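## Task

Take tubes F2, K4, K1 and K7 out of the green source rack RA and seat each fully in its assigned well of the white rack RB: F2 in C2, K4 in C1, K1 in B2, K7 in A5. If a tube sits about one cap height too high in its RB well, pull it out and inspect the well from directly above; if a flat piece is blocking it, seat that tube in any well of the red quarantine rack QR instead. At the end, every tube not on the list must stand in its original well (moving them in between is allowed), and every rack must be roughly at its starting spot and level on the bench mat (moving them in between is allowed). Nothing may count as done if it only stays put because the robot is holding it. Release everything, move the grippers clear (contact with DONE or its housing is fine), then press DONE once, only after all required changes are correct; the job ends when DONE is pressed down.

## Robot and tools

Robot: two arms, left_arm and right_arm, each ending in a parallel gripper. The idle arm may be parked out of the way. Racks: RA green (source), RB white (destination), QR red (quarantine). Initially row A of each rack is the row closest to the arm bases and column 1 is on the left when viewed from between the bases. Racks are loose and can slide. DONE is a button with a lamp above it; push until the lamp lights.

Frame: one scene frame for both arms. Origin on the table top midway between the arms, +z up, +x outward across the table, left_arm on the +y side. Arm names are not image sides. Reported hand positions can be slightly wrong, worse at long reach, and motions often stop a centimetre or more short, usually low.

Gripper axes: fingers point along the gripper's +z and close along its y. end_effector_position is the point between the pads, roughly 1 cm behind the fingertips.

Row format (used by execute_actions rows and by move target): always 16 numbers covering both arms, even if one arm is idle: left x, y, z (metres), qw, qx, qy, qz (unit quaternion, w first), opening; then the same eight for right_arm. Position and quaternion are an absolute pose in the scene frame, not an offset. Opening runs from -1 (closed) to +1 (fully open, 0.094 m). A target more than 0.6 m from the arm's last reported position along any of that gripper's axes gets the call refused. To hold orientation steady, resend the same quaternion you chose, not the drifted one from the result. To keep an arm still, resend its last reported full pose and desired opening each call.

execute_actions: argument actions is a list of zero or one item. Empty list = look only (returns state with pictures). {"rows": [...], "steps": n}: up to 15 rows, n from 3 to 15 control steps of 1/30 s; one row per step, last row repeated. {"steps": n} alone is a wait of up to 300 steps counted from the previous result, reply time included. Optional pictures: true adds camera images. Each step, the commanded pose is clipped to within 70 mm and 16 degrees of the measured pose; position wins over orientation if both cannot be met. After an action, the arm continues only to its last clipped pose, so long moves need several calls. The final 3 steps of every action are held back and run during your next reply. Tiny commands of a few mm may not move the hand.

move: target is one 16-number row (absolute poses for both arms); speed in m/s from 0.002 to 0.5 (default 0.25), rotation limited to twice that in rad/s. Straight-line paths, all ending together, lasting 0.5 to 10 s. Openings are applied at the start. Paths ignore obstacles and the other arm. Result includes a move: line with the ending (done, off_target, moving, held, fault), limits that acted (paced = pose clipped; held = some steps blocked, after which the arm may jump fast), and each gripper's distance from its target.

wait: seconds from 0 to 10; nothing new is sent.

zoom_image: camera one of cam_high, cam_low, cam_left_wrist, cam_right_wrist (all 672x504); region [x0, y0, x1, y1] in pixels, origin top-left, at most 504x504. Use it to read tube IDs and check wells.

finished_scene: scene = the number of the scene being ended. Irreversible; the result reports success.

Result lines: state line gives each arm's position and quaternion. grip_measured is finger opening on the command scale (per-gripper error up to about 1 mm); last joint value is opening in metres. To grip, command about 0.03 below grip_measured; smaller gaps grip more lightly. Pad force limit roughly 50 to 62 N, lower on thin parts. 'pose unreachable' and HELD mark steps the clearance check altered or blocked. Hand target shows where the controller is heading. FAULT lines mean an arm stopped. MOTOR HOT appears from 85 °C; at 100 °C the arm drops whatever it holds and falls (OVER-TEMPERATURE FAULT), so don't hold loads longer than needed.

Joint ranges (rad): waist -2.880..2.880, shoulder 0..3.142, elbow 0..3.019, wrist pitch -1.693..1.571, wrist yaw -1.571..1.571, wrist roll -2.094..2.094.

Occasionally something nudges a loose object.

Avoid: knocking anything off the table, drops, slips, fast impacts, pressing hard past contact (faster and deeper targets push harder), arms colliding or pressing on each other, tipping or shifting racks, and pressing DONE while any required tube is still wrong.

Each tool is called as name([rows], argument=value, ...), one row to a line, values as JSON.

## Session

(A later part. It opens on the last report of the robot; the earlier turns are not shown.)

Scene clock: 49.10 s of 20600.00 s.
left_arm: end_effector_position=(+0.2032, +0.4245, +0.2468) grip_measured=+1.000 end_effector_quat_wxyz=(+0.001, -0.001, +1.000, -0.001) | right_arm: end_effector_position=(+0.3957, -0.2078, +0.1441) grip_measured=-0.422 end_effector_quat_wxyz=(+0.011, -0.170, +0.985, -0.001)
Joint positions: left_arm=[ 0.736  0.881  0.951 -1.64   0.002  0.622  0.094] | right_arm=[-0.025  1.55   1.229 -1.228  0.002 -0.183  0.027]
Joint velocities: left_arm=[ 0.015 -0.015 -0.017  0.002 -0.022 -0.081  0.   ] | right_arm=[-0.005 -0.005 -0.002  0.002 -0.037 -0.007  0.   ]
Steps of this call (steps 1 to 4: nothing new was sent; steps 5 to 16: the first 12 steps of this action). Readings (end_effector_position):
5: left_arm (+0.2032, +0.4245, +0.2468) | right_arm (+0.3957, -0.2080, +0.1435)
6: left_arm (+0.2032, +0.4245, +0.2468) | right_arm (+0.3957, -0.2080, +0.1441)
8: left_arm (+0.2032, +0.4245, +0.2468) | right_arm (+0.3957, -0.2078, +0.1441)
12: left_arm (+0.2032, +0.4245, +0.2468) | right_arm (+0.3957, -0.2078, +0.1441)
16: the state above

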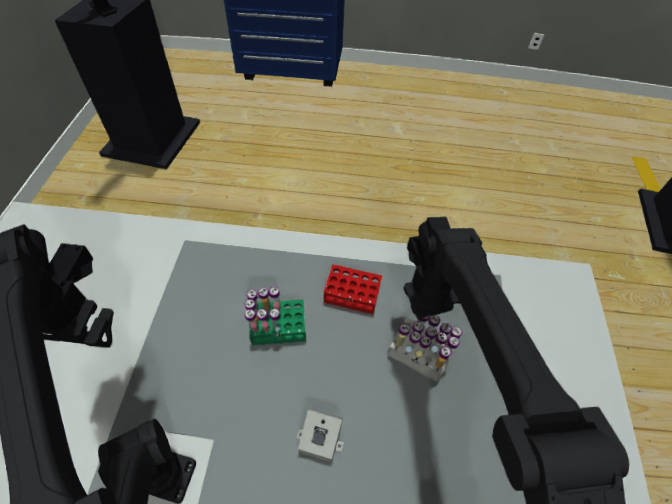

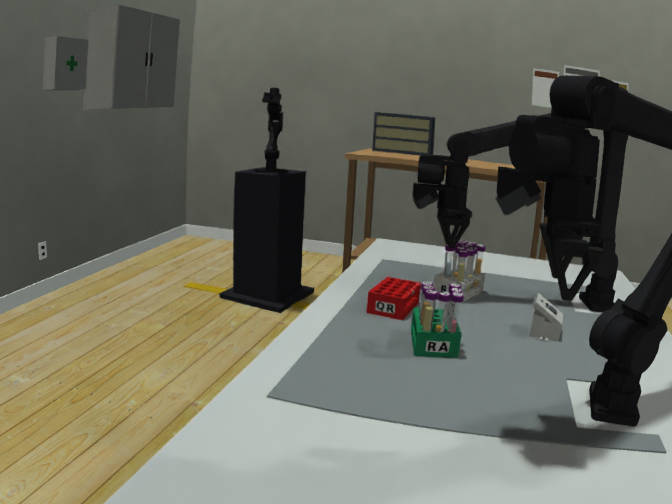

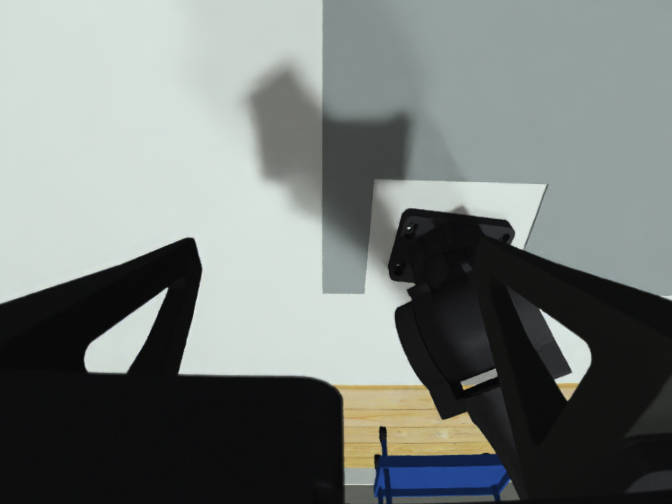

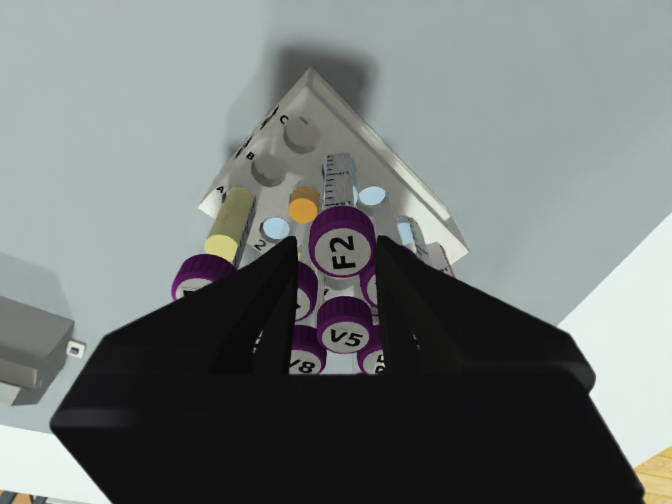

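move(target=[0.2,0.42,0.25,0,0,1,0,1,0.42,-0.19,0.2,0.03,-0.174,0.985,0,-0.42], speed=0.12)

zoom_image(camera="cam_low", region=[420,220,510,300])

move(target=[0.2,0.42,0.25,0,0,1,0,1,0.426,0.134,0.197,0.015,-0.68,0.733,0,-0.34], speed=0.3)

Scene clock: 50.23 s of 20600.00 s.
left_arm: end_effector_position=(+0.2032, +0.4245, +0.2468) grip_measured=+1.000 end_effector_quat_wxyz=(+0.001, -0.001, +1.000, -0.001) | right_arm: end_effector_position=(+0.4070, -0.1965, +0.1842) grip_measured=-0.422 end_effector_quat_wxyz=(+0.015, -0.178, +0.984, -0.001)
Joint positions: left_arm=[ 0.736  0.881  0.951 -1.64   0.002  0.622  0.094] | right_arm=[-0.004  1.55   1.337 -1.328  0.002 -0.179  0.027]
Joint velocities: left_arm=[ 0.005 -0.005  0.002 -0.002 -0.007 -0.007  0.   ] | right_arm=[ 0.005 -0.015 -0.002 -0.007  0.022 -0.037 -0.   ]
Hand target (left_arm): +0.200, +0.420, +0.250; -0.000, +0.000, +1.000, -0.000
Hand target (right_arm): +0.419, -0.191, +0.200; +0.030, -0.174, +0.984, +0.000
Off your previous action's commanded pose (left_arm): 0.006 m, 0 deg at its last step (step 3 of this call).
Off your previous action's commanded pose (right_arm): 0.001 m, 0 deg at its last step (step 3 of this call).
Off the commanded pose (left_arm): 0.006 m, 0 deg.
Off the commanded pose (right_arm): 0.021 m, 2 deg.
Kept back: nothing.
move: off_target (right_arm)

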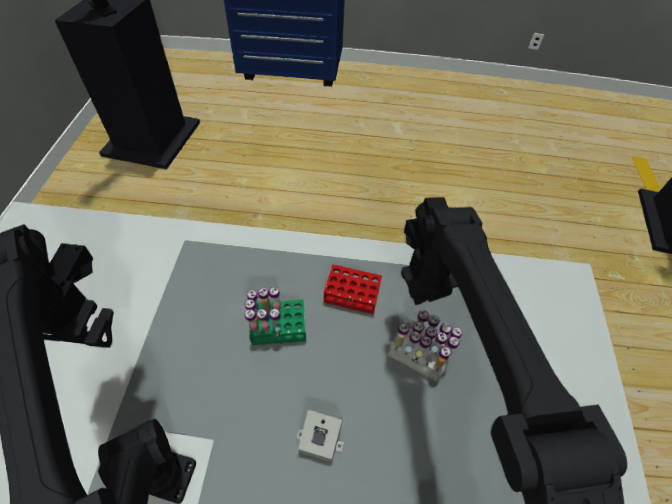

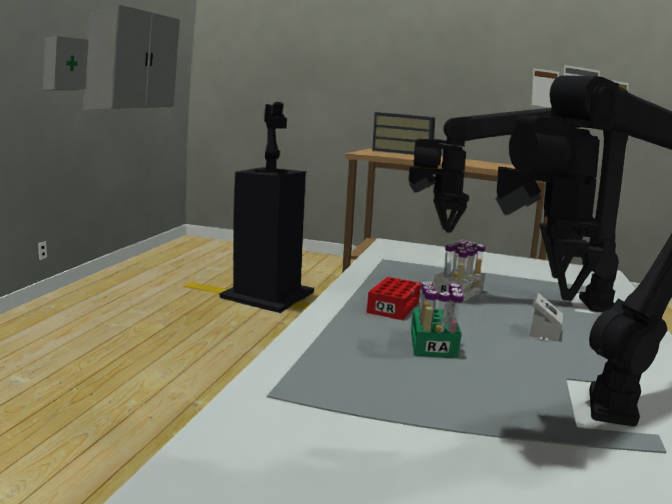

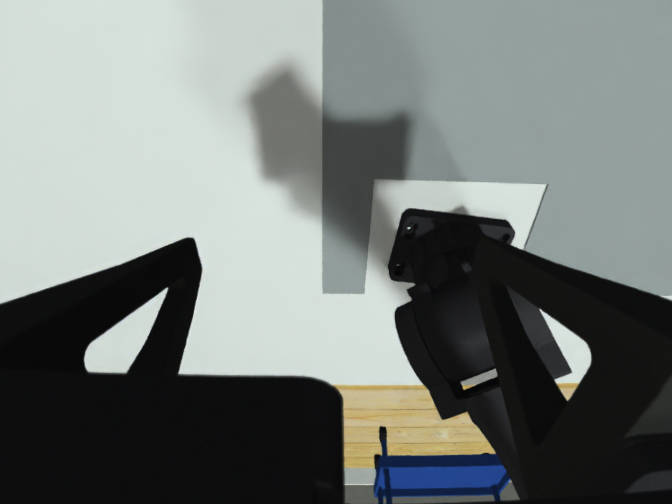

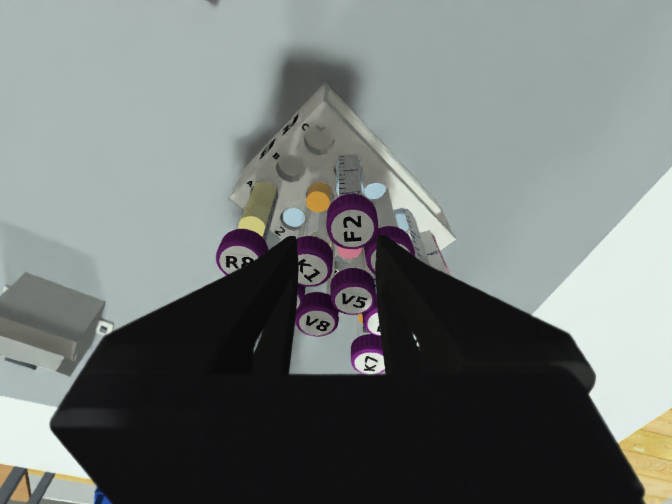

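Region (420, 220, 510, 300) of cam_low's 672x504 image, scaled by 5.600, with more detail than that image has.

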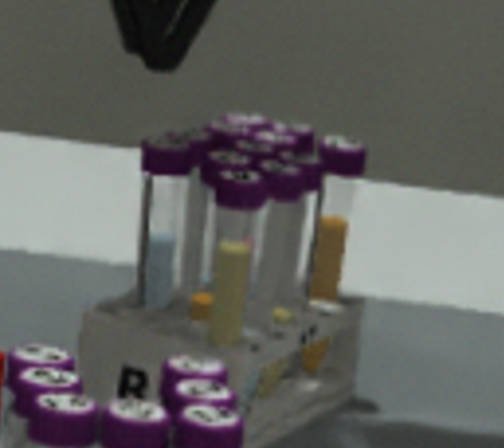

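Scene clock: 52.67 s of 20600.00 s.
left_arm: end_effector_position=(+0.2032, +0.4245, +0.2468) grip_measured=+1.000 end_effector_quat_wxyz=(+0.001, -0.001, +1.000, -0.001) | right_arm: end_effector_position=(+0.4200, +0.1248, +0.1874) grip_measured=-0.342 end_effector_quat_wxyz=(+0.002, -0.676, +0.737, +0.000)
Joint positions: left_arm=[ 0.736  0.881  0.951 -1.64   0.002  0.622  0.094] | right_arm=[ 0.528  1.981  1.935 -1.521 -0.001 -0.774  0.031]
Joint velocities: left_arm=[-0.005 -0.015  0.007 -0.002  0.007  0.007  0.   ] | right_arm=[-0.005 -0.024  0.007 -0.007  0.022 -0.007 -0.001]
Hand target (left_arm): +0.200, +0.420, +0.250; -0.000, +0.000, +1.000, -0.000
Hand target (right_arm): +0.432, +0.132, +0.199; +0.016, -0.680, +0.733, +0.001
Off the commanded pose (left_arm): 0.006 m, 0 deg.
Off the commanded pose (right_arm): 0.015 m, 2 deg.
Kept back: nothing.
move: off_target (right_arm)

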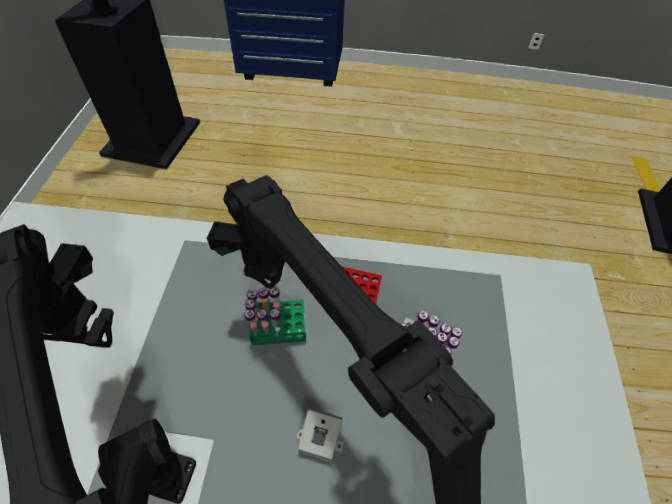

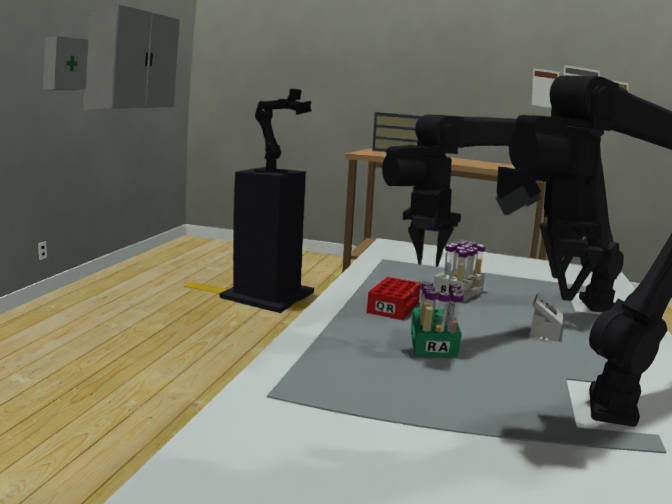

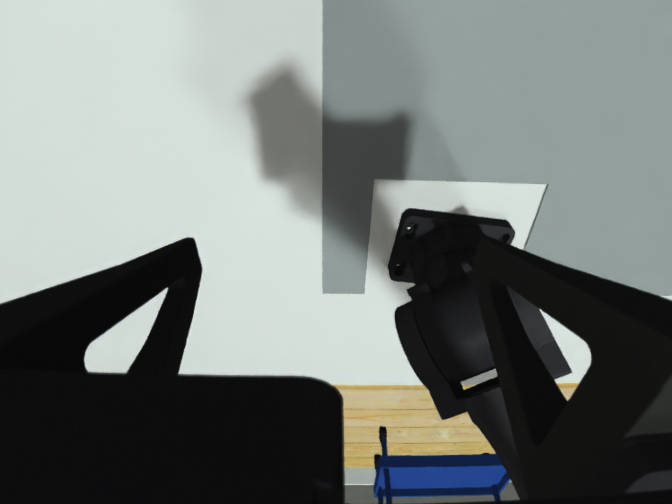

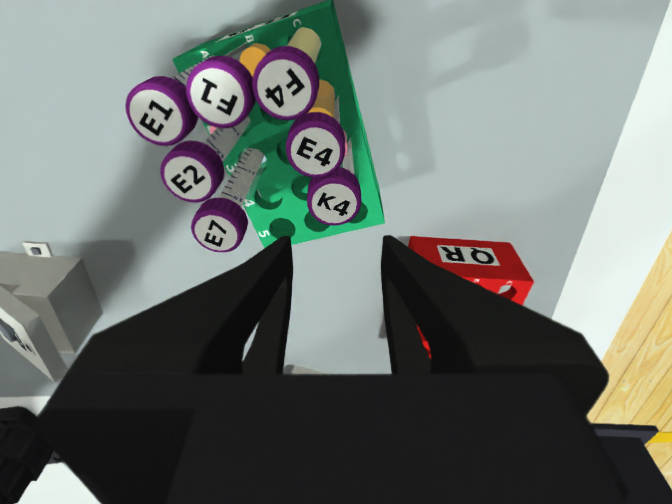

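F2 is level. Descend on K4.

move(target=[0.2,0.42,0.25,0,0,1,0,1,0.42,0.125,0.122,0,-0.68,0.733,0,-0.34], speed=0.05)

Scene clock: 54.60 s of 20600.00 s.
left_arm: end_effector_position=(+0.2032, +0.4245, +0.2468) grip_measured=+1.000 end_effector_quat_wxyz=(+0.001, -0.001, +1.000, -0.001) | right_arm: end_effector_position=(+0.4189, +0.1238, +0.1364) grip_measured=-0.342 end_effector_quat_wxyz=(+0.006, -0.676, +0.736, +0.000)
Joint positions: left_arm=[ 0.736  0.881  0.951 -1.64   0.002  0.622  0.094] | right_arm=[ 0.528  1.987  1.81  -1.382 -0.001 -0.776  0.031]
Joint velocities: left_arm=[-0.005 -0.015 -0.002  0.017  0.022  0.051  0.   ] | right_arm=[-0.005  0.005 -0.017  0.007 -0.022 -0.007  0.001]
Hand target (left_arm): +0.200, +0.420, +0.250; -0.000, +0.000, +1.000, -0.000
Hand target (right_arm): +0.420, +0.125, +0.122; -0.000, +0.680, -0.733, -0.000
Off the commanded pose (left_arm): 0.006 m, 0 deg.
Off the commanded pose (right_arm): 0.014 m, 1 deg.
Kept back: nothing.
move: off_target (right_arm)

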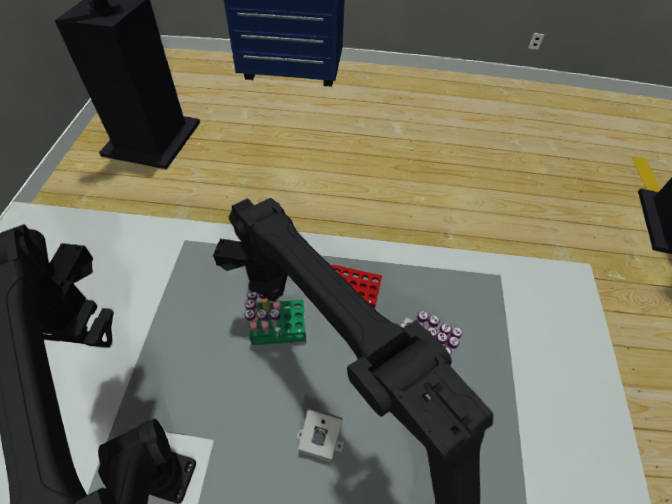

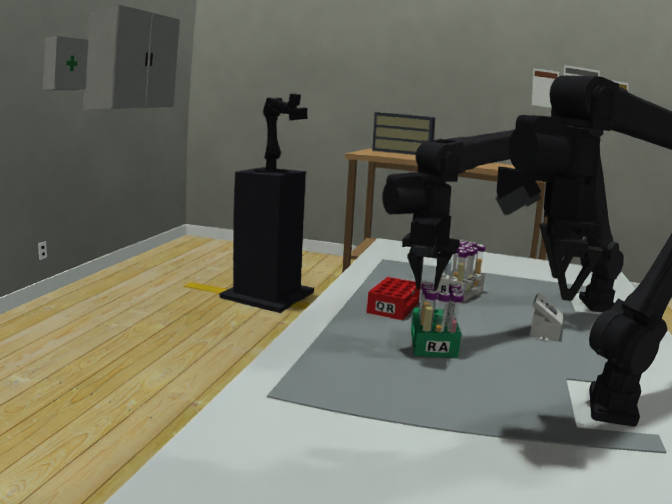

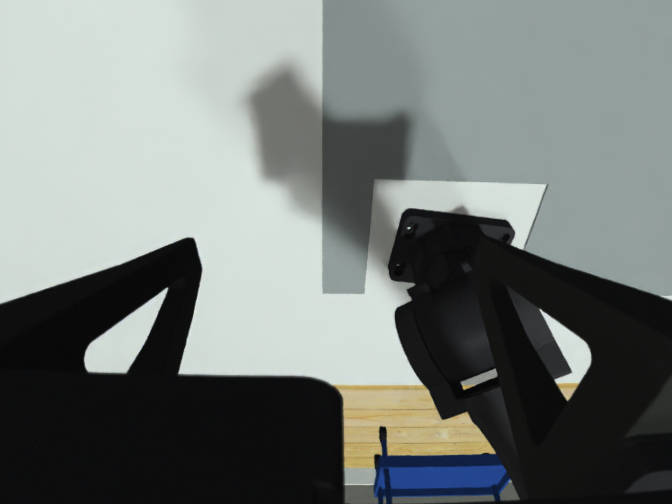

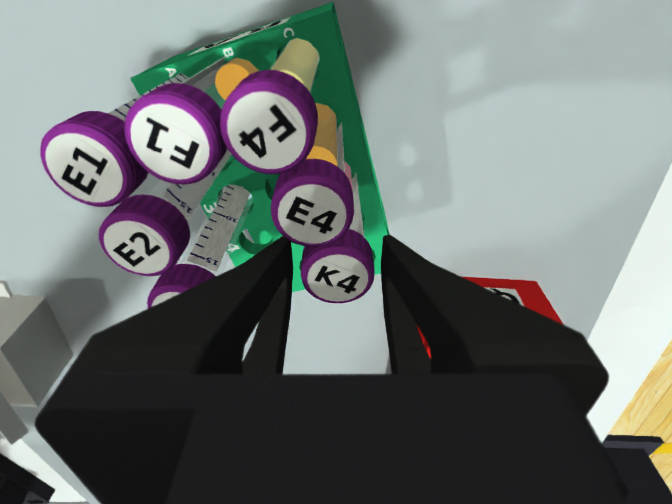

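execute_actions([
  {"rows":[[0.2,0.42,0.25,0,0,1,0,1,0.42,0.125,0.122,0,-0.68,0.733,0,-0.4],[0.2,0.42,0.25,0,0,1,0,1,0.42,0.125,0.122,0,-0.68,0.733,0,-0.46],[0.2,0.42,0.25,0,0,1,0,1,0.42,0.125,0.122,0,-0.68,0.733,0,-0.52],[0.2,0.42,0.25,0,0,1,0,1,0.42,0.125,0.122,0,-0.68,0.733,0,-0.575]],"steps":9},
])

execute_actions([
  {"rows":[[0.2,0.42,0.25,0,0,1,0,1,0.421,0.125,0.136,0,-0.68,0.733,0,-0.575],[0.2,0.42,0.25,0,0,1,0,1,0.423,0.127,0.142,0.006,-0.68,0.733,0,-0.575],[0.2,0.42,0.25,0,0,1,0,1,0.425,0.128,0.147,0.012,-0.68,0.733,0,-0.575],[0.2,0.42,0.25,0,0,1,0,1,0.427,0.13,0.152,0.018,-0.68,0.733,0,-0.575],[0.2,0.42,0.25,0,0,1,0,1,0.428,0.131,0.157,0.023,-0.68,0.733,0,-0.575],[0.2,0.42,0.25,0,0,1,0,1,0.43,0.133,0.161,0.028,-0.68,0.733,0,-0.575],[0.2,0.42,0.25,0,0,1,0,1,0.43,0.133,0.164,0.028,-0.68,0.733,0,-0.575],[0.2,0.42,0.25,0,0,1,0,1,0.43,0.133,0.167,0.028,-0.68,0.733,0,-0.575],[0.2,0.42,0.25,0,0,1,0,1,0.43,0.133,0.17,0.028,-0.68,0.733,0,-0.575],[0.2,0.42,0.25,0,0,1,0,1,0.43,0.133,0.173,0.028,-0.68,0.733,0,-0.575],[0.2,0.42,0.25,0,0,1,0,1,0.43,0.133,0.176,0.028,-0.68,0.733,0,-0.575],[0.2,0.42,0.25,0,0,1,0,1,0.43,0.133,0.18,0.028,-0.68,0.733,0,-0.575],[0.2,0.42,0.25,0,0,1,0,1,0.43,0.133,0.183,0.028,-0.68,0.733,0,-0.575],[0.2,0.42,0.25,0,0,1,0,1,0.43,0.133,0.186,0.028,-0.68,0.733,0,-0.575],[0.2,0.42,0.25,0,0,1,0,1,0.43,0.133,0.19,0.028,-0.68,0.733,0,-0.575]]},
])

execute_actions([
  {"rows":[[0.2,0.42,0.25,0,0,1,0,1,0.43,0.133,0.193,0.028,-0.68,0.733,0,-0.575],[0.2,0.42,0.25,0,0,1,0,1,0.43,0.133,0.196,0.028,-0.68,0.733,0,-0.575],[0.2,0.42,0.25,0,0,1,0,1,0.43,0.133,0.2,0.028,-0.68,0.733,0,-0.575],[0.2,0.42,0.25,0,0,1,0,1,0.43,0.133,0.204,0.028,-0.68,0.733,0,-0.575],[0.2,0.42,0.25,0,0,1,0,1,0.43,0.133,0.208,0.028,-0.68,0.733,0,-0.575],[0.2,0.42,0.25,0,0,1,0,1,0.43,0.133,0.212,0.028,-0.68,0.733,0,-0.575],[0.2,0.42,0.25,0,0,1,0,1,0.43,0.133,0.216,0.028,-0.68,0.733,0,-0.575],[0.2,0.42,0.25,0,0,1,0,1,0.43,0.133,0.22,0.028,-0.68,0.733,0,-0.575],[0.2,0.42,0.25,0,0,1,0,1,0.43,0.133,0.224,0.028,-0.68,0.733,0,-0.575],[0.2,0.42,0.25,0,0,1,0,1,0.43,0.133,0.228,0.028,-0.68,0.733,0,-0.575],[0.2,0.42,0.25,0,0,1,0,1,0.43,0.133,0.232,0.028,-0.68,0.733,0,-0.575],[0.2,0.42,0.25,0,0,1,0,1,0.43,0.133,0.237,0.028,-0.68,0.733,0,-0.575]]},
])

move(target=[0.2,0.42,0.25,0,0,1,0,1,0.425,-0.15,0.215,0,-0.522,0.853,0,-0.575])

move(target=[0.2,0.42,0.25,0,0,1,0,1,0.409,-0.187,0.187,0.012,-0.522,0.853,-0.005,-0.575], speed=0.07)

Scene clock: 56.57 s of 20600.00 s.
left_arm: end_effector_position=(+0.2032, +0.4245, +0.2468) grip_measured=+1.000 end_effector_quat_wxyz=(+0.001, -0.001, +1.000, -0.001) | right_arm: end_effector_position=(+0.4189, +0.1238, +0.1364) grip_measured=-0.547 end_effector_quat_wxyz=(+0.006, -0.676, +0.736, +0.000)
Joint positions: left_arm=[ 0.736  0.881  0.951 -1.64   0.002  0.622  0.094] | right_arm=[ 0.528  1.987  1.81  -1.382 -0.001 -0.776  0.021]
Joint velocities: left_arm=[-0.005 -0.015 -0.027  0.012  0.095 -0.022  0.   ] | right_arm=[-0.024 -0.005  0.002  0.012 -0.007  0.022  0.   ]
Steps of this call (steps 1 to 53: nothing new was sent; steps 54 to 59: the first 6 steps of this action). Readings (end_effector_position):
54: left_arm (+0.2032, +0.4245, +0.2468) | right_arm (+0.4189, +0.1238, +0.1364)
55: left_arm (+0.2032, +0.4245, +0.2468) | right_arm (+0.4189, +0.1238, +0.1364)
57: left_arm (+0.2032, +0.4245, +0.2468) | right_arm (+0.4189, +0.1238, +0.1364)
59: the state above

Scene clock: 57.07 s of 20600.00 s.
left_arm: end_effector_position=(+0.2032, +0.4245, +0.2468) grip_measured=+1.000 end_effector_quat_wxyz=(+0.001, -0.001, +1.000, -0.001) | right_arm: end_effector_position=(+0.4178, +0.1229, +0.1434) grip_measured=-0.547 end_effector_quat_wxyz=(+0.001, -0.676, +0.736, +0.001)
Joint positions: left_arm=[ 0.736  0.881  0.951 -1.64   0.002  0.622  0.094] | right_arm=[ 0.528  1.987  1.829 -1.412 -0.001 -0.776  0.021]
Joint velocities: left_arm=[-0.005 -0.015 -0.017  0.007  0.081  0.11   0.   ] | right_arm=[-0.005 -0.005  0.188 -0.222  0.051 -0.037 -0.   ]
Off your previous action's commanded pose (left_arm): 0.006 m, 0 deg at its last step (step 3 of this call).
Off your previous action's commanded pose (right_arm): 0.014 m, 1 deg at its last step (step 3 of this call).
Steps of this call (steps 1 to 3: the last 3 steps of your previous action; steps 4 to 15: the first 12 steps of this action). Readings (end_effector_position):
4: left_arm (+0.2032, +0.4245, +0.2468) | right_arm (+0.4187, +0.1237, +0.1364)
5: left_arm (+0.2032, +0.4245, +0.2468) | right_arm (+0.4183, +0.1233, +0.1364)
7: left_arm (+0.2032, +0.4245, +0.2468) | right_arm (+0.4180, +0.1230, +0.1364)
11: left_arm (+0.2032, +0.4245, +0.2468) | right_arm (+0.4179, +0.1229, +0.1371)
15: the state above

Scene clock: 57.57 s of 20600.00 s.
left_arm: end_effector_position=(+0.2032, +0.4245, +0.2468) grip_measured=+1.000 end_effector_quat_wxyz=(+0.001, -0.001, +1.000, -0.001) | right_arm: end_effector_position=(+0.4198, +0.1246, +0.1934) grip_measured=-0.547 end_effector_quat_wxyz=(-0.003, -0.676, +0.736, +0.001)
Joint positions: left_arm=[ 0.736  0.881  0.951 -1.64   0.002  0.622  0.094] | right_arm=[ 0.528  1.987  1.961 -1.551 -0.001 -0.776  0.021]
Joint velocities: left_arm=[-0.015  0.015  0.007  0.012  0.037  0.022  0.   ] | right_arm=[ 0.005 -0.005  0.339 -0.32   0.007 -0.007  0.001]
Off your previous action's commanded pose (left_arm): 0.006 m, 0 deg at its last step (step 3 of this call).
Off your previous action's commanded pose (right_arm): 0.041 m, 3 deg at its last step (step 3 of this call).
Steps of this call (steps 1 to 3: the last 3 steps of your previous action; steps 4 to 15: the first 12 steps of this action). Readings (end_effector_position):
4: left_arm (+0.2032, +0.4245, +0.2468) | right_arm (+0.4185, +0.1235, +0.1545)
5: left_arm (+0.2032, +0.4245, +0.2468) | right_arm (+0.4186, +0.1236, +0.1574)
7: left_arm (+0.2032, +0.4245, +0.2468) | right_arm (+0.4188, +0.1237, +0.1635)
11: left_arm (+0.2032, +0.4245, +0.2468) | right_arm (+0.4191, +0.1240, +0.1773)
15: the state above

Scene clock: 59.67 s of 20600.00 s.
left_arm: end_effector_position=(+0.2032, +0.4245, +0.2468) grip_measured=+1.000 end_effector_quat_wxyz=(+0.001, -0.001, +1.000, -0.001) | right_arm: end_effector_position=(+0.4196, -0.1526, +0.2051) grip_measured=-0.547 end_effector_quat_wxyz=(-0.015, -0.513, +0.858, +0.003)
Joint positions: left_arm=[ 0.736  0.881  0.951 -1.64   0.002  0.622  0.094] | right_arm=[ 0.08   1.634  1.494 -1.461  0.002 -0.815  0.021]
Joint velocities: left_arm=[-0.005 -0.005 -0.007 -0.007 -0.022 -0.022  0.   ] | right_arm=[-0.015 -0.005  0.002 -0.002 -0.007 -0.022 -0.001]
Hand target (left_arm): +0.200, +0.420, +0.250; +0.000, +0.000, +1.000, -0.000
Hand target (right_arm): +0.419, -0.149, +0.214; -0.000, -0.522, +0.853, -0.002
Off your previous action's commanded pose (left_arm): 0.006 m, 0 deg at its last step (step 3 of this call).
Off your previous action's commanded pose (right_arm): 0.035 m, 3 deg at its last step (step 3 of this call).
Off the commanded pose (left_arm): 0.006 m, 0 deg.
Off the commanded pose (right_arm): 0.012 m, 2 deg.
Kept back: nothing.
move: off_target (right_arm)

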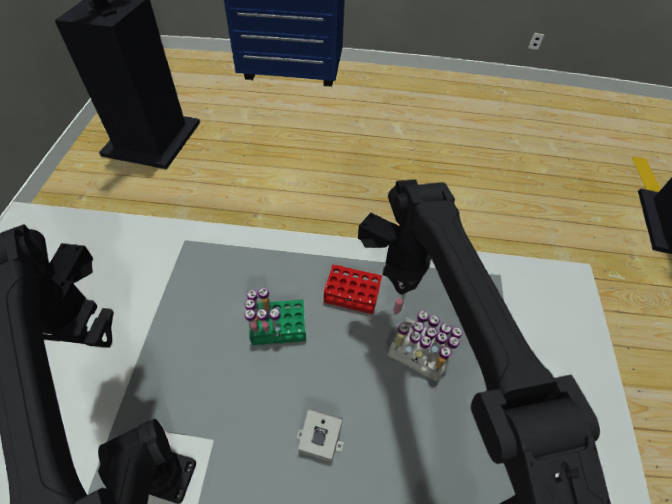

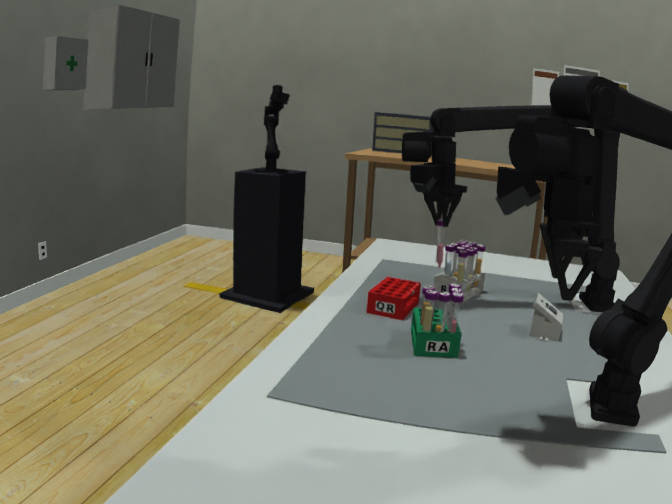

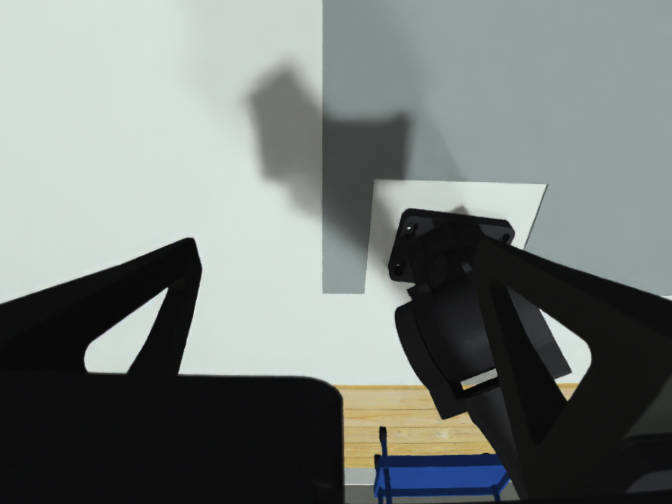

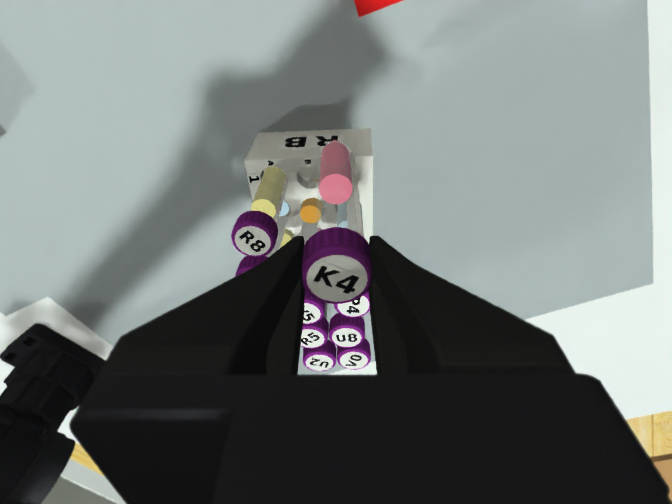

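Scene clock: 60.60 s of 20600.00 s.
left_arm: end_effector_position=(+0.2032, +0.4245, +0.2468) grip_measured=+1.000 end_effector_quat_wxyz=(+0.001, -0.001, +1.000, -0.001) | right_arm: end_effector_position=(+0.4073, -0.1853, +0.1796) grip_measured=-0.547 end_effector_quat_wxyz=(-0.002, -0.517, +0.856, -0.001)
Joint positions: left_arm=[ 0.736  0.881  0.951 -1.64   0.002  0.622  0.094] | right_arm=[ 0.019  1.579  1.36  -1.355  0.002 -0.884  0.021]
Joint velocities: left_arm=[-0.005 -0.024 -0.017 -0.012 -0.007 -0.051  0.   ] | right_arm=[ 0.015 -0.005 -0.012  0.022 -0.007  0.007 -0.   ]
Hand target (left_arm): +0.200, +0.420, +0.250; -0.000, +0.000, +1.000, -0.000
Hand target (right_arm): +0.408, -0.187, +0.187; +0.012, -0.522, +0.853, -0.005
Off the commanded pose (left_arm): 0.006 m, 0 deg.
Off the commanded pose (right_arm): 0.008 m, 2 deg.
Kept back: nothing.
move: done

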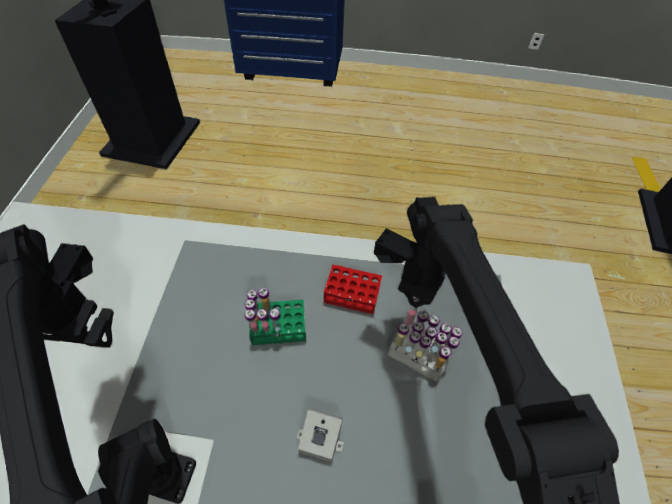

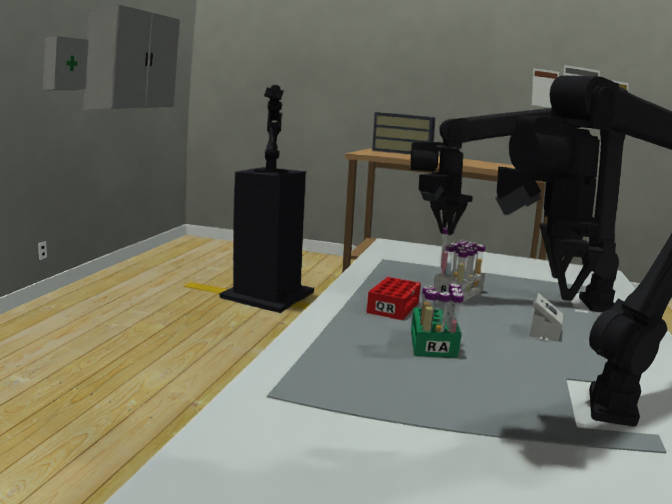

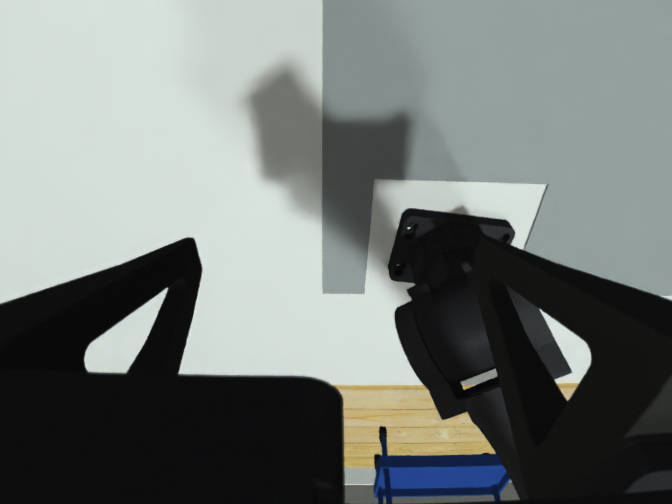

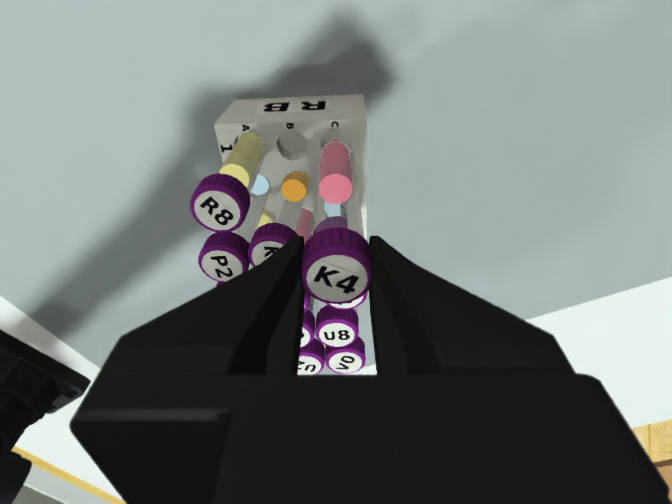

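Aligned.

move(target=[0.2,0.42,0.25,0,0,1,0,1,0.41,-0.186,0.118,0,-0.522,0.853,0,-0.575], speed=0.03)

Scene clock: 63.13 s of 20600.00 s.
left_arm: end_effector_position=(+0.2032, +0.4245, +0.2468) grip_measured=+1.000 end_effector_quat_wxyz=(+0.001, -0.001, +1.000, -0.001) | right_arm: end_effector_position=(+0.4073, -0.1853, +0.1315) grip_measured=-0.547 end_effector_quat_wxyz=(+0.003, -0.518, +0.856, -0.002)
Joint positions: left_arm=[ 0.736  0.881  0.951 -1.64   0.002  0.622  0.094] | right_arm=[ 0.019  1.608  1.263 -1.219  0.002 -0.887  0.021]
Joint velocities: left_arm=[-0.005 -0.015 -0.007 -0.002 -0.022  0.051  0.   ] | right_arm=[ 0.005 -0.005 -0.012 -0.017 -0.066 -0.051  0.   ]
Hand target (left_arm): +0.200, +0.420, +0.250; -0.000, +0.000, +1.000, -0.000
Hand target (right_arm): +0.410, -0.186, +0.118; -0.000, -0.522, +0.853, +0.000
Off the commanded pose (left_arm): 0.006 m, 0 deg.
Off the commanded pose (right_arm): 0.014 m, 1 deg.
Kept back: nothing.
move: off_target (right_arm)

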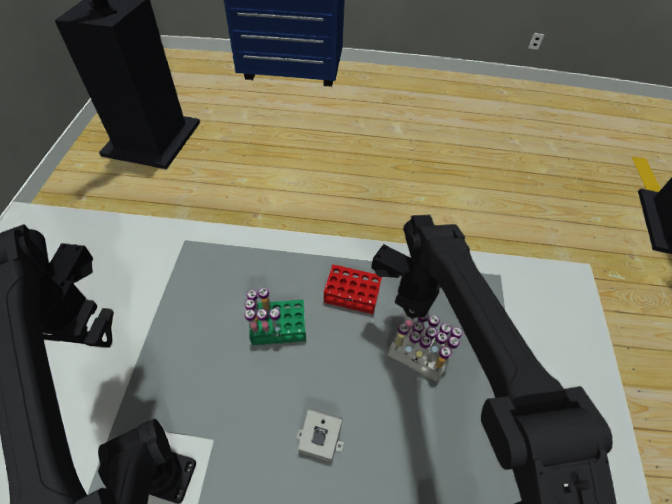

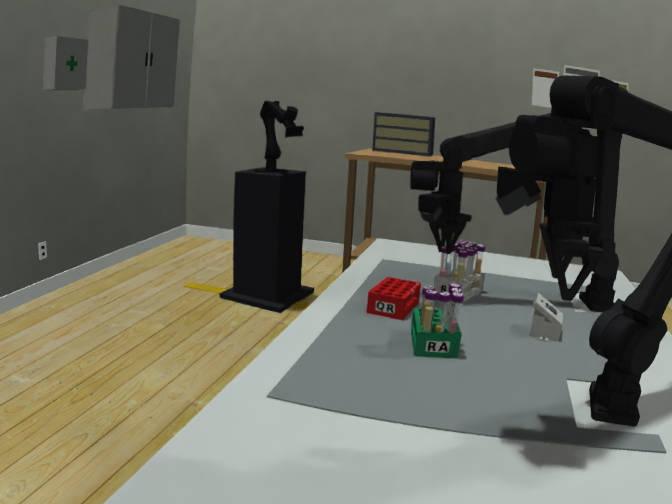

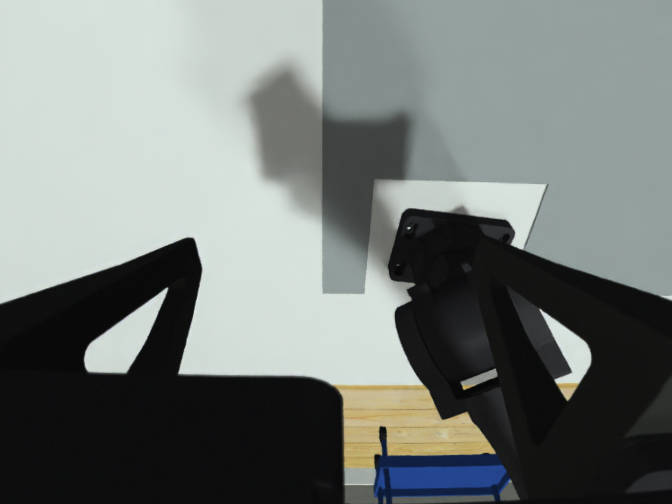

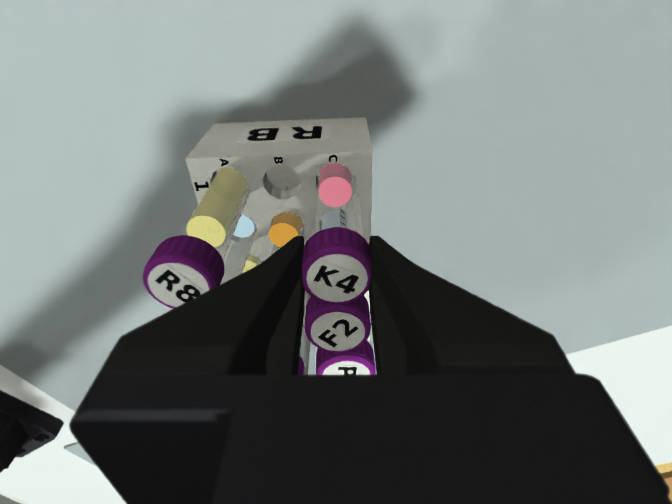

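execute_actions([
  {"rows":[[0.2,0.42,0.25,0,0,1,0,1,0.408,-0.185,0.13,0,-0.522,0.853,0,-0.35],[0.2,0.42,0.25,0,0,1,0,1,0.408,-0.185,0.13,0,-0.522,0.853,0,-0.35],[0.2,0.42,0.25,0,0,1,0,1,0.408,-0.185,0.13,0,-0.522,0.853,0,-0.35],[0.2,0.42,0.25,0,0,1,0,1,0.412,-0.184,0.136,0.006,-0.522,0.853,-0.002,-0.35],[0.2,0.42,0.25,0,0,1,0,1,0.416,-0.183,0.142,0.011,-0.522,0.853,-0.004,-0.35],[0.2,0.42,0.25,0,0,1,0,1,0.42,-0.182,0.148,0.017,-0.522,0.853,-0.006,-0.35],[0.2,0.42,0.25,0,0,1,0,1,0.424,-0.181,0.154,0.022,-0.522,0.853,-0.008,-0.35],[0.2,0.42,0.25,0,0,1,0,1,0.427,-0.18,0.16,0.028,-0.522,0.853,-0.01,-0.35],[0.2,0.42,0.25,0,0,1,0,1,0.427,-0.18,0.166,0.028,-0.522,0.853,-0.01,-0.35],[0.2,0.42,0.25,0,0,1,0,1,0.427,-0.18,0.172,0.028,-0.522,0.853,-0.01,-0.35],[0.2,0.42,0.25,0,0,1,0,1,0.427,-0.18,0.178,0.028,-0.522,0.853,-0.01,-0.35],[0.2,0.42,0.25,0,0,1,0,1,0.427,-0.18,0.185,0.028,-0.522,0.853,-0.01,-0.35],[0.2,0.42,0.25,0,0,1,0,1,0.427,-0.18,0.192,0.028,-0.522,0.853,-0.01,-0.35],[0.2,0.42,0.25,0,0,1,0,1,0.427,-0.18,0.2,0.028,-0.522,0.853,-0.01,-0.35],[0.2,0.42,0.25,0,0,1,0,1,0.427,-0.18,0.207,0.028,-0.522,0.853,-0.01,-0.35]]},
])

move(target=[0.2,0.42,0.25,0,0,1,0,1,0.135,-0.008,0.15,0.174,0,0.985,0,-1], speed=0.3)

move(target=[0.2,0.42,0.25,0,0,1,0,1,0.13,-0.012,0.095,0.174,0,0.985,0,-1], speed=0.1)

zoom_image(camera="cam_low", region=[400,220,590,370])

Scene clock: 63.87 s of 20600.00 s.
left_arm: end_effector_position=(+0.2032, +0.4245, +0.2468) grip_measured=+1.000 end_effector_quat_wxyz=(+0.001, -0.001, +1.000, -0.001) | right_arm: end_effector_position=(+0.4058, -0.1856, +0.1405) grip_measured=-0.352 end_effector_quat_wxyz=(-0.006, -0.518, +0.856, +0.001)
Joint positions: left_arm=[ 0.736  0.881  0.951 -1.64   0.002  0.622  0.094] | right_arm=[ 0.019  1.608  1.288 -1.263  0.002 -0.887  0.03 ]
Joint velocities: left_arm=[ 0.005 -0.005  0.002 -0.012  0.066 -0.037  0.   ] | right_arm=[ 0.015  0.005  0.276 -0.408 -0.007  0.022  0.   ]
Steps of this call (steps 1 to 10: nothing new was sent; steps 11 to 22: the first 12 steps of this action). Readings (end_effector_position):
11: left_arm (+0.2032, +0.4245, +0.2468) | right_arm (+0.4073, -0.1853, +0.1315)
12: left_arm (+0.2032, +0.4245, +0.2468) | right_arm (+0.4073, -0.1853, +0.1315)
14: left_arm (+0.2032, +0.4245, +0.2468) | right_arm (+0.4073, -0.1853, +0.1315)
18: left_arm (+0.2032, +0.4245, +0.2468) | right_arm (+0.4062, -0.1855, +0.1317)
22: the state above

Scene clock: 67.03 s of 20600.00 s.
left_arm: end_effector_position=(+0.2032, +0.4245, +0.2468) grip_measured=+1.000 end_effector_quat_wxyz=(+0.001, -0.001, +1.000, -0.001) | right_arm: end_effector_position=(+0.1383, -0.0029, +0.1506) grip_measured=-0.987 end_effector_quat_wxyz=(+0.175, -0.008, +0.985, +0.011)
Joint positions: left_arm=[ 0.736  0.881  0.951 -1.64   0.002  0.622  0.094] | right_arm=[ 0.949  1.132  0.82  -1.081  0.305  1.088  0.001]
Joint velocities: left_arm=[-0.024 -0.005 -0.022 -0.007  0.007  0.081  0.   ] | right_arm=[-0.015 -0.015 -0.017 -0.012 -0.007  0.037  0.001]
Hand target (left_arm): +0.200, +0.420, +0.250; -0.000, +0.000, +1.000, -0.000
Hand target (right_arm): +0.139, -0.004, +0.148; +0.172, +0.000, +0.985, +0.004
Off your previous action's commanded pose (left_arm): 0.006 m, 0 deg at its last step (step 3 of this call).
Off your previous action's commanded pose (right_arm): 0.056 m, 5 deg at its last step (step 3 of this call).
Off the commanded pose (left_arm): 0.006 m, 0 deg.
Off the commanded pose (right_arm): 0.006 m, 2 deg.
Kept back: nothing.
move: done

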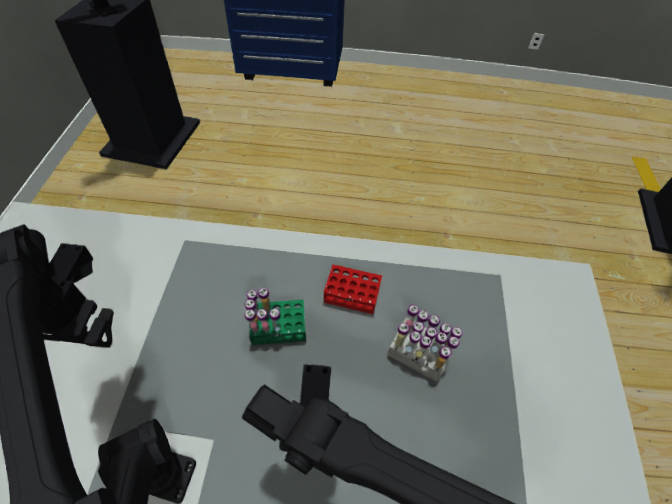

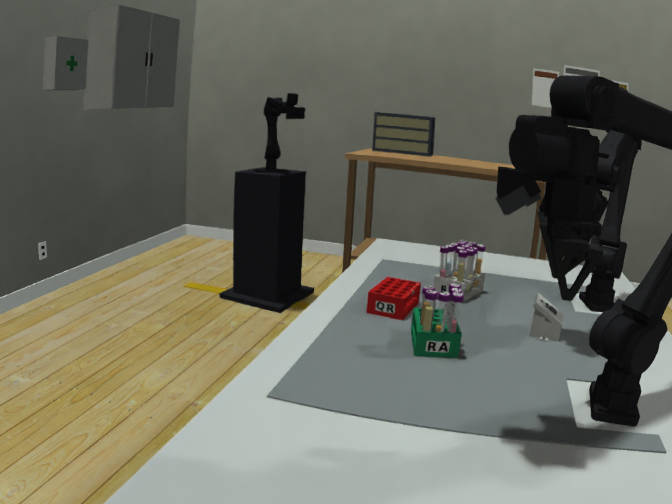

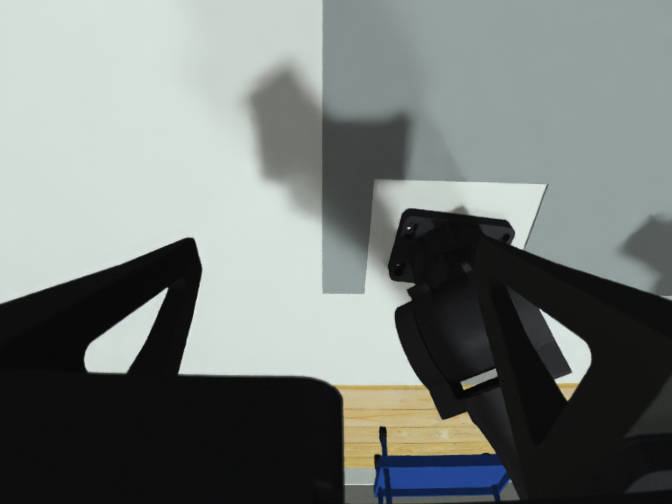

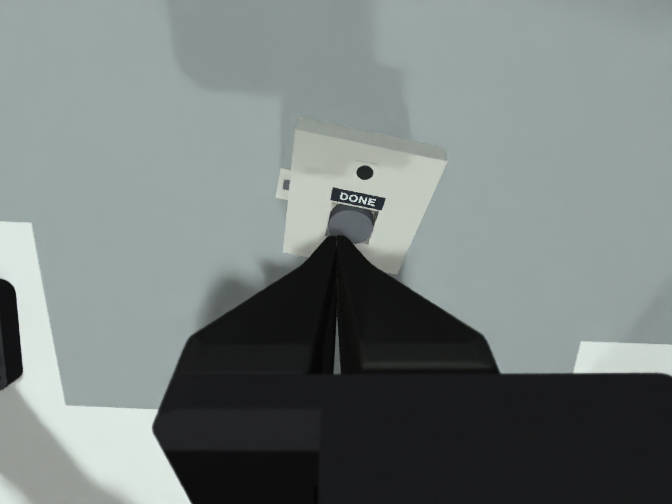

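Scene clock: 67.97 s of 20600.00 s.
left_arm: end_effector_position=(+0.2032, +0.4245, +0.2468) grip_measured=+1.000 end_effector_quat_wxyz=(+0.001, -0.001, +1.000, -0.001) | right_arm: end_effector_position=(+0.1306, -0.0152, +0.0976) grip_measured=-0.987 end_effector_quat_wxyz=(+0.171, -0.003, +0.985, -0.003)
Joint positions: left_arm=[ 0.736  0.881  0.951 -1.64   0.002  0.622  0.094] | right_arm=[ 0.959  1.176  0.704 -0.955  0.314  1.112  0.001]
Joint velocities: left_arm=[-0.005  0.005  0.002  0.002 -0.051  0.007  0.   ] | right_arm=[-0.015 -0.024  0.002 -0.017  0.007 -0.066  0.   ]
Hand target (left_arm): +0.200, +0.420, +0.250; -0.000, +0.000, +1.000, -0.000
Hand target (right_arm): +0.130, -0.011, +0.095; +0.174, -0.000, +0.985, +0.000
Off the commanded pose (left_arm): 0.006 m, 0 deg.
Off the commanded pose (right_arm): 0.004 m, 1 deg.
Kept back: nothing.
move: done

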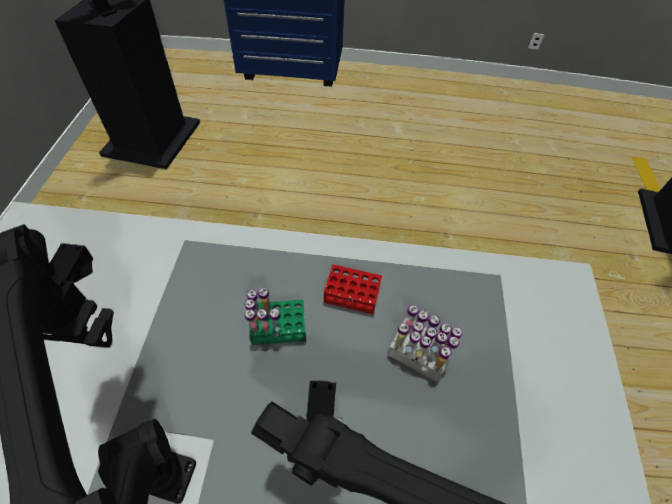

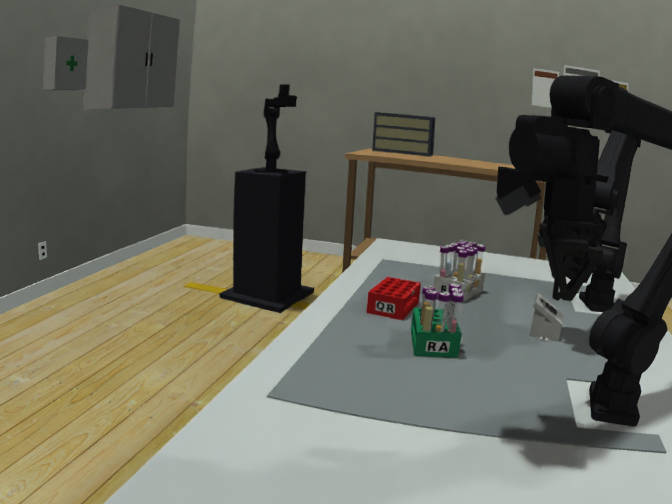

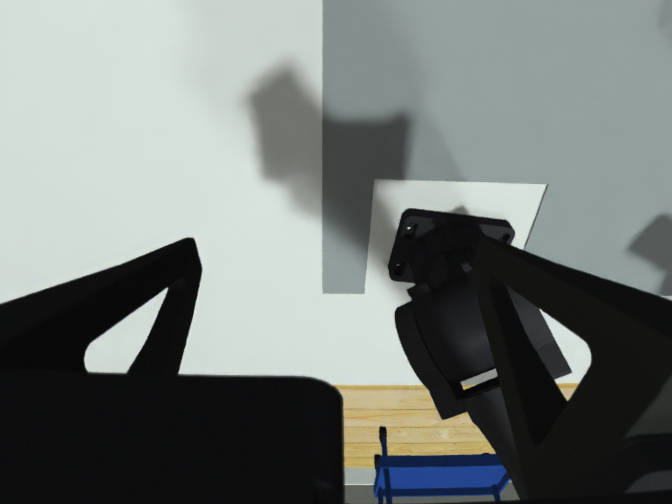

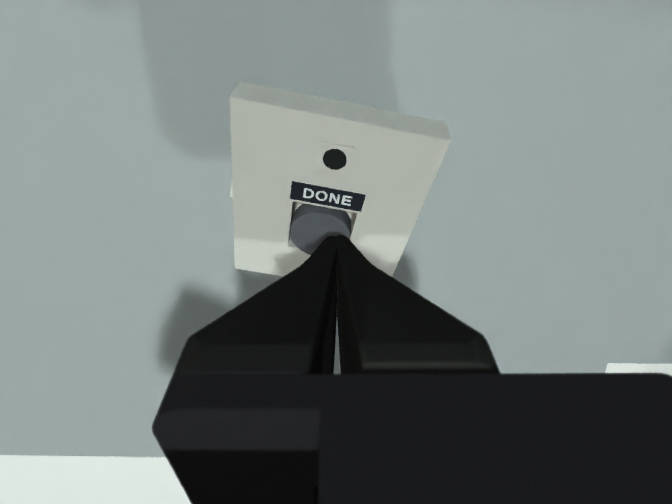

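Region (400, 220, 590, 370) of cam_low's 672x504 image, scaled by 2.653, with more detail than that image has; it fills the top 398 rows of this view, and the rest is white.

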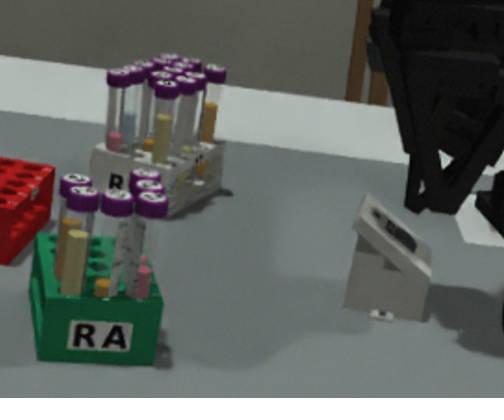

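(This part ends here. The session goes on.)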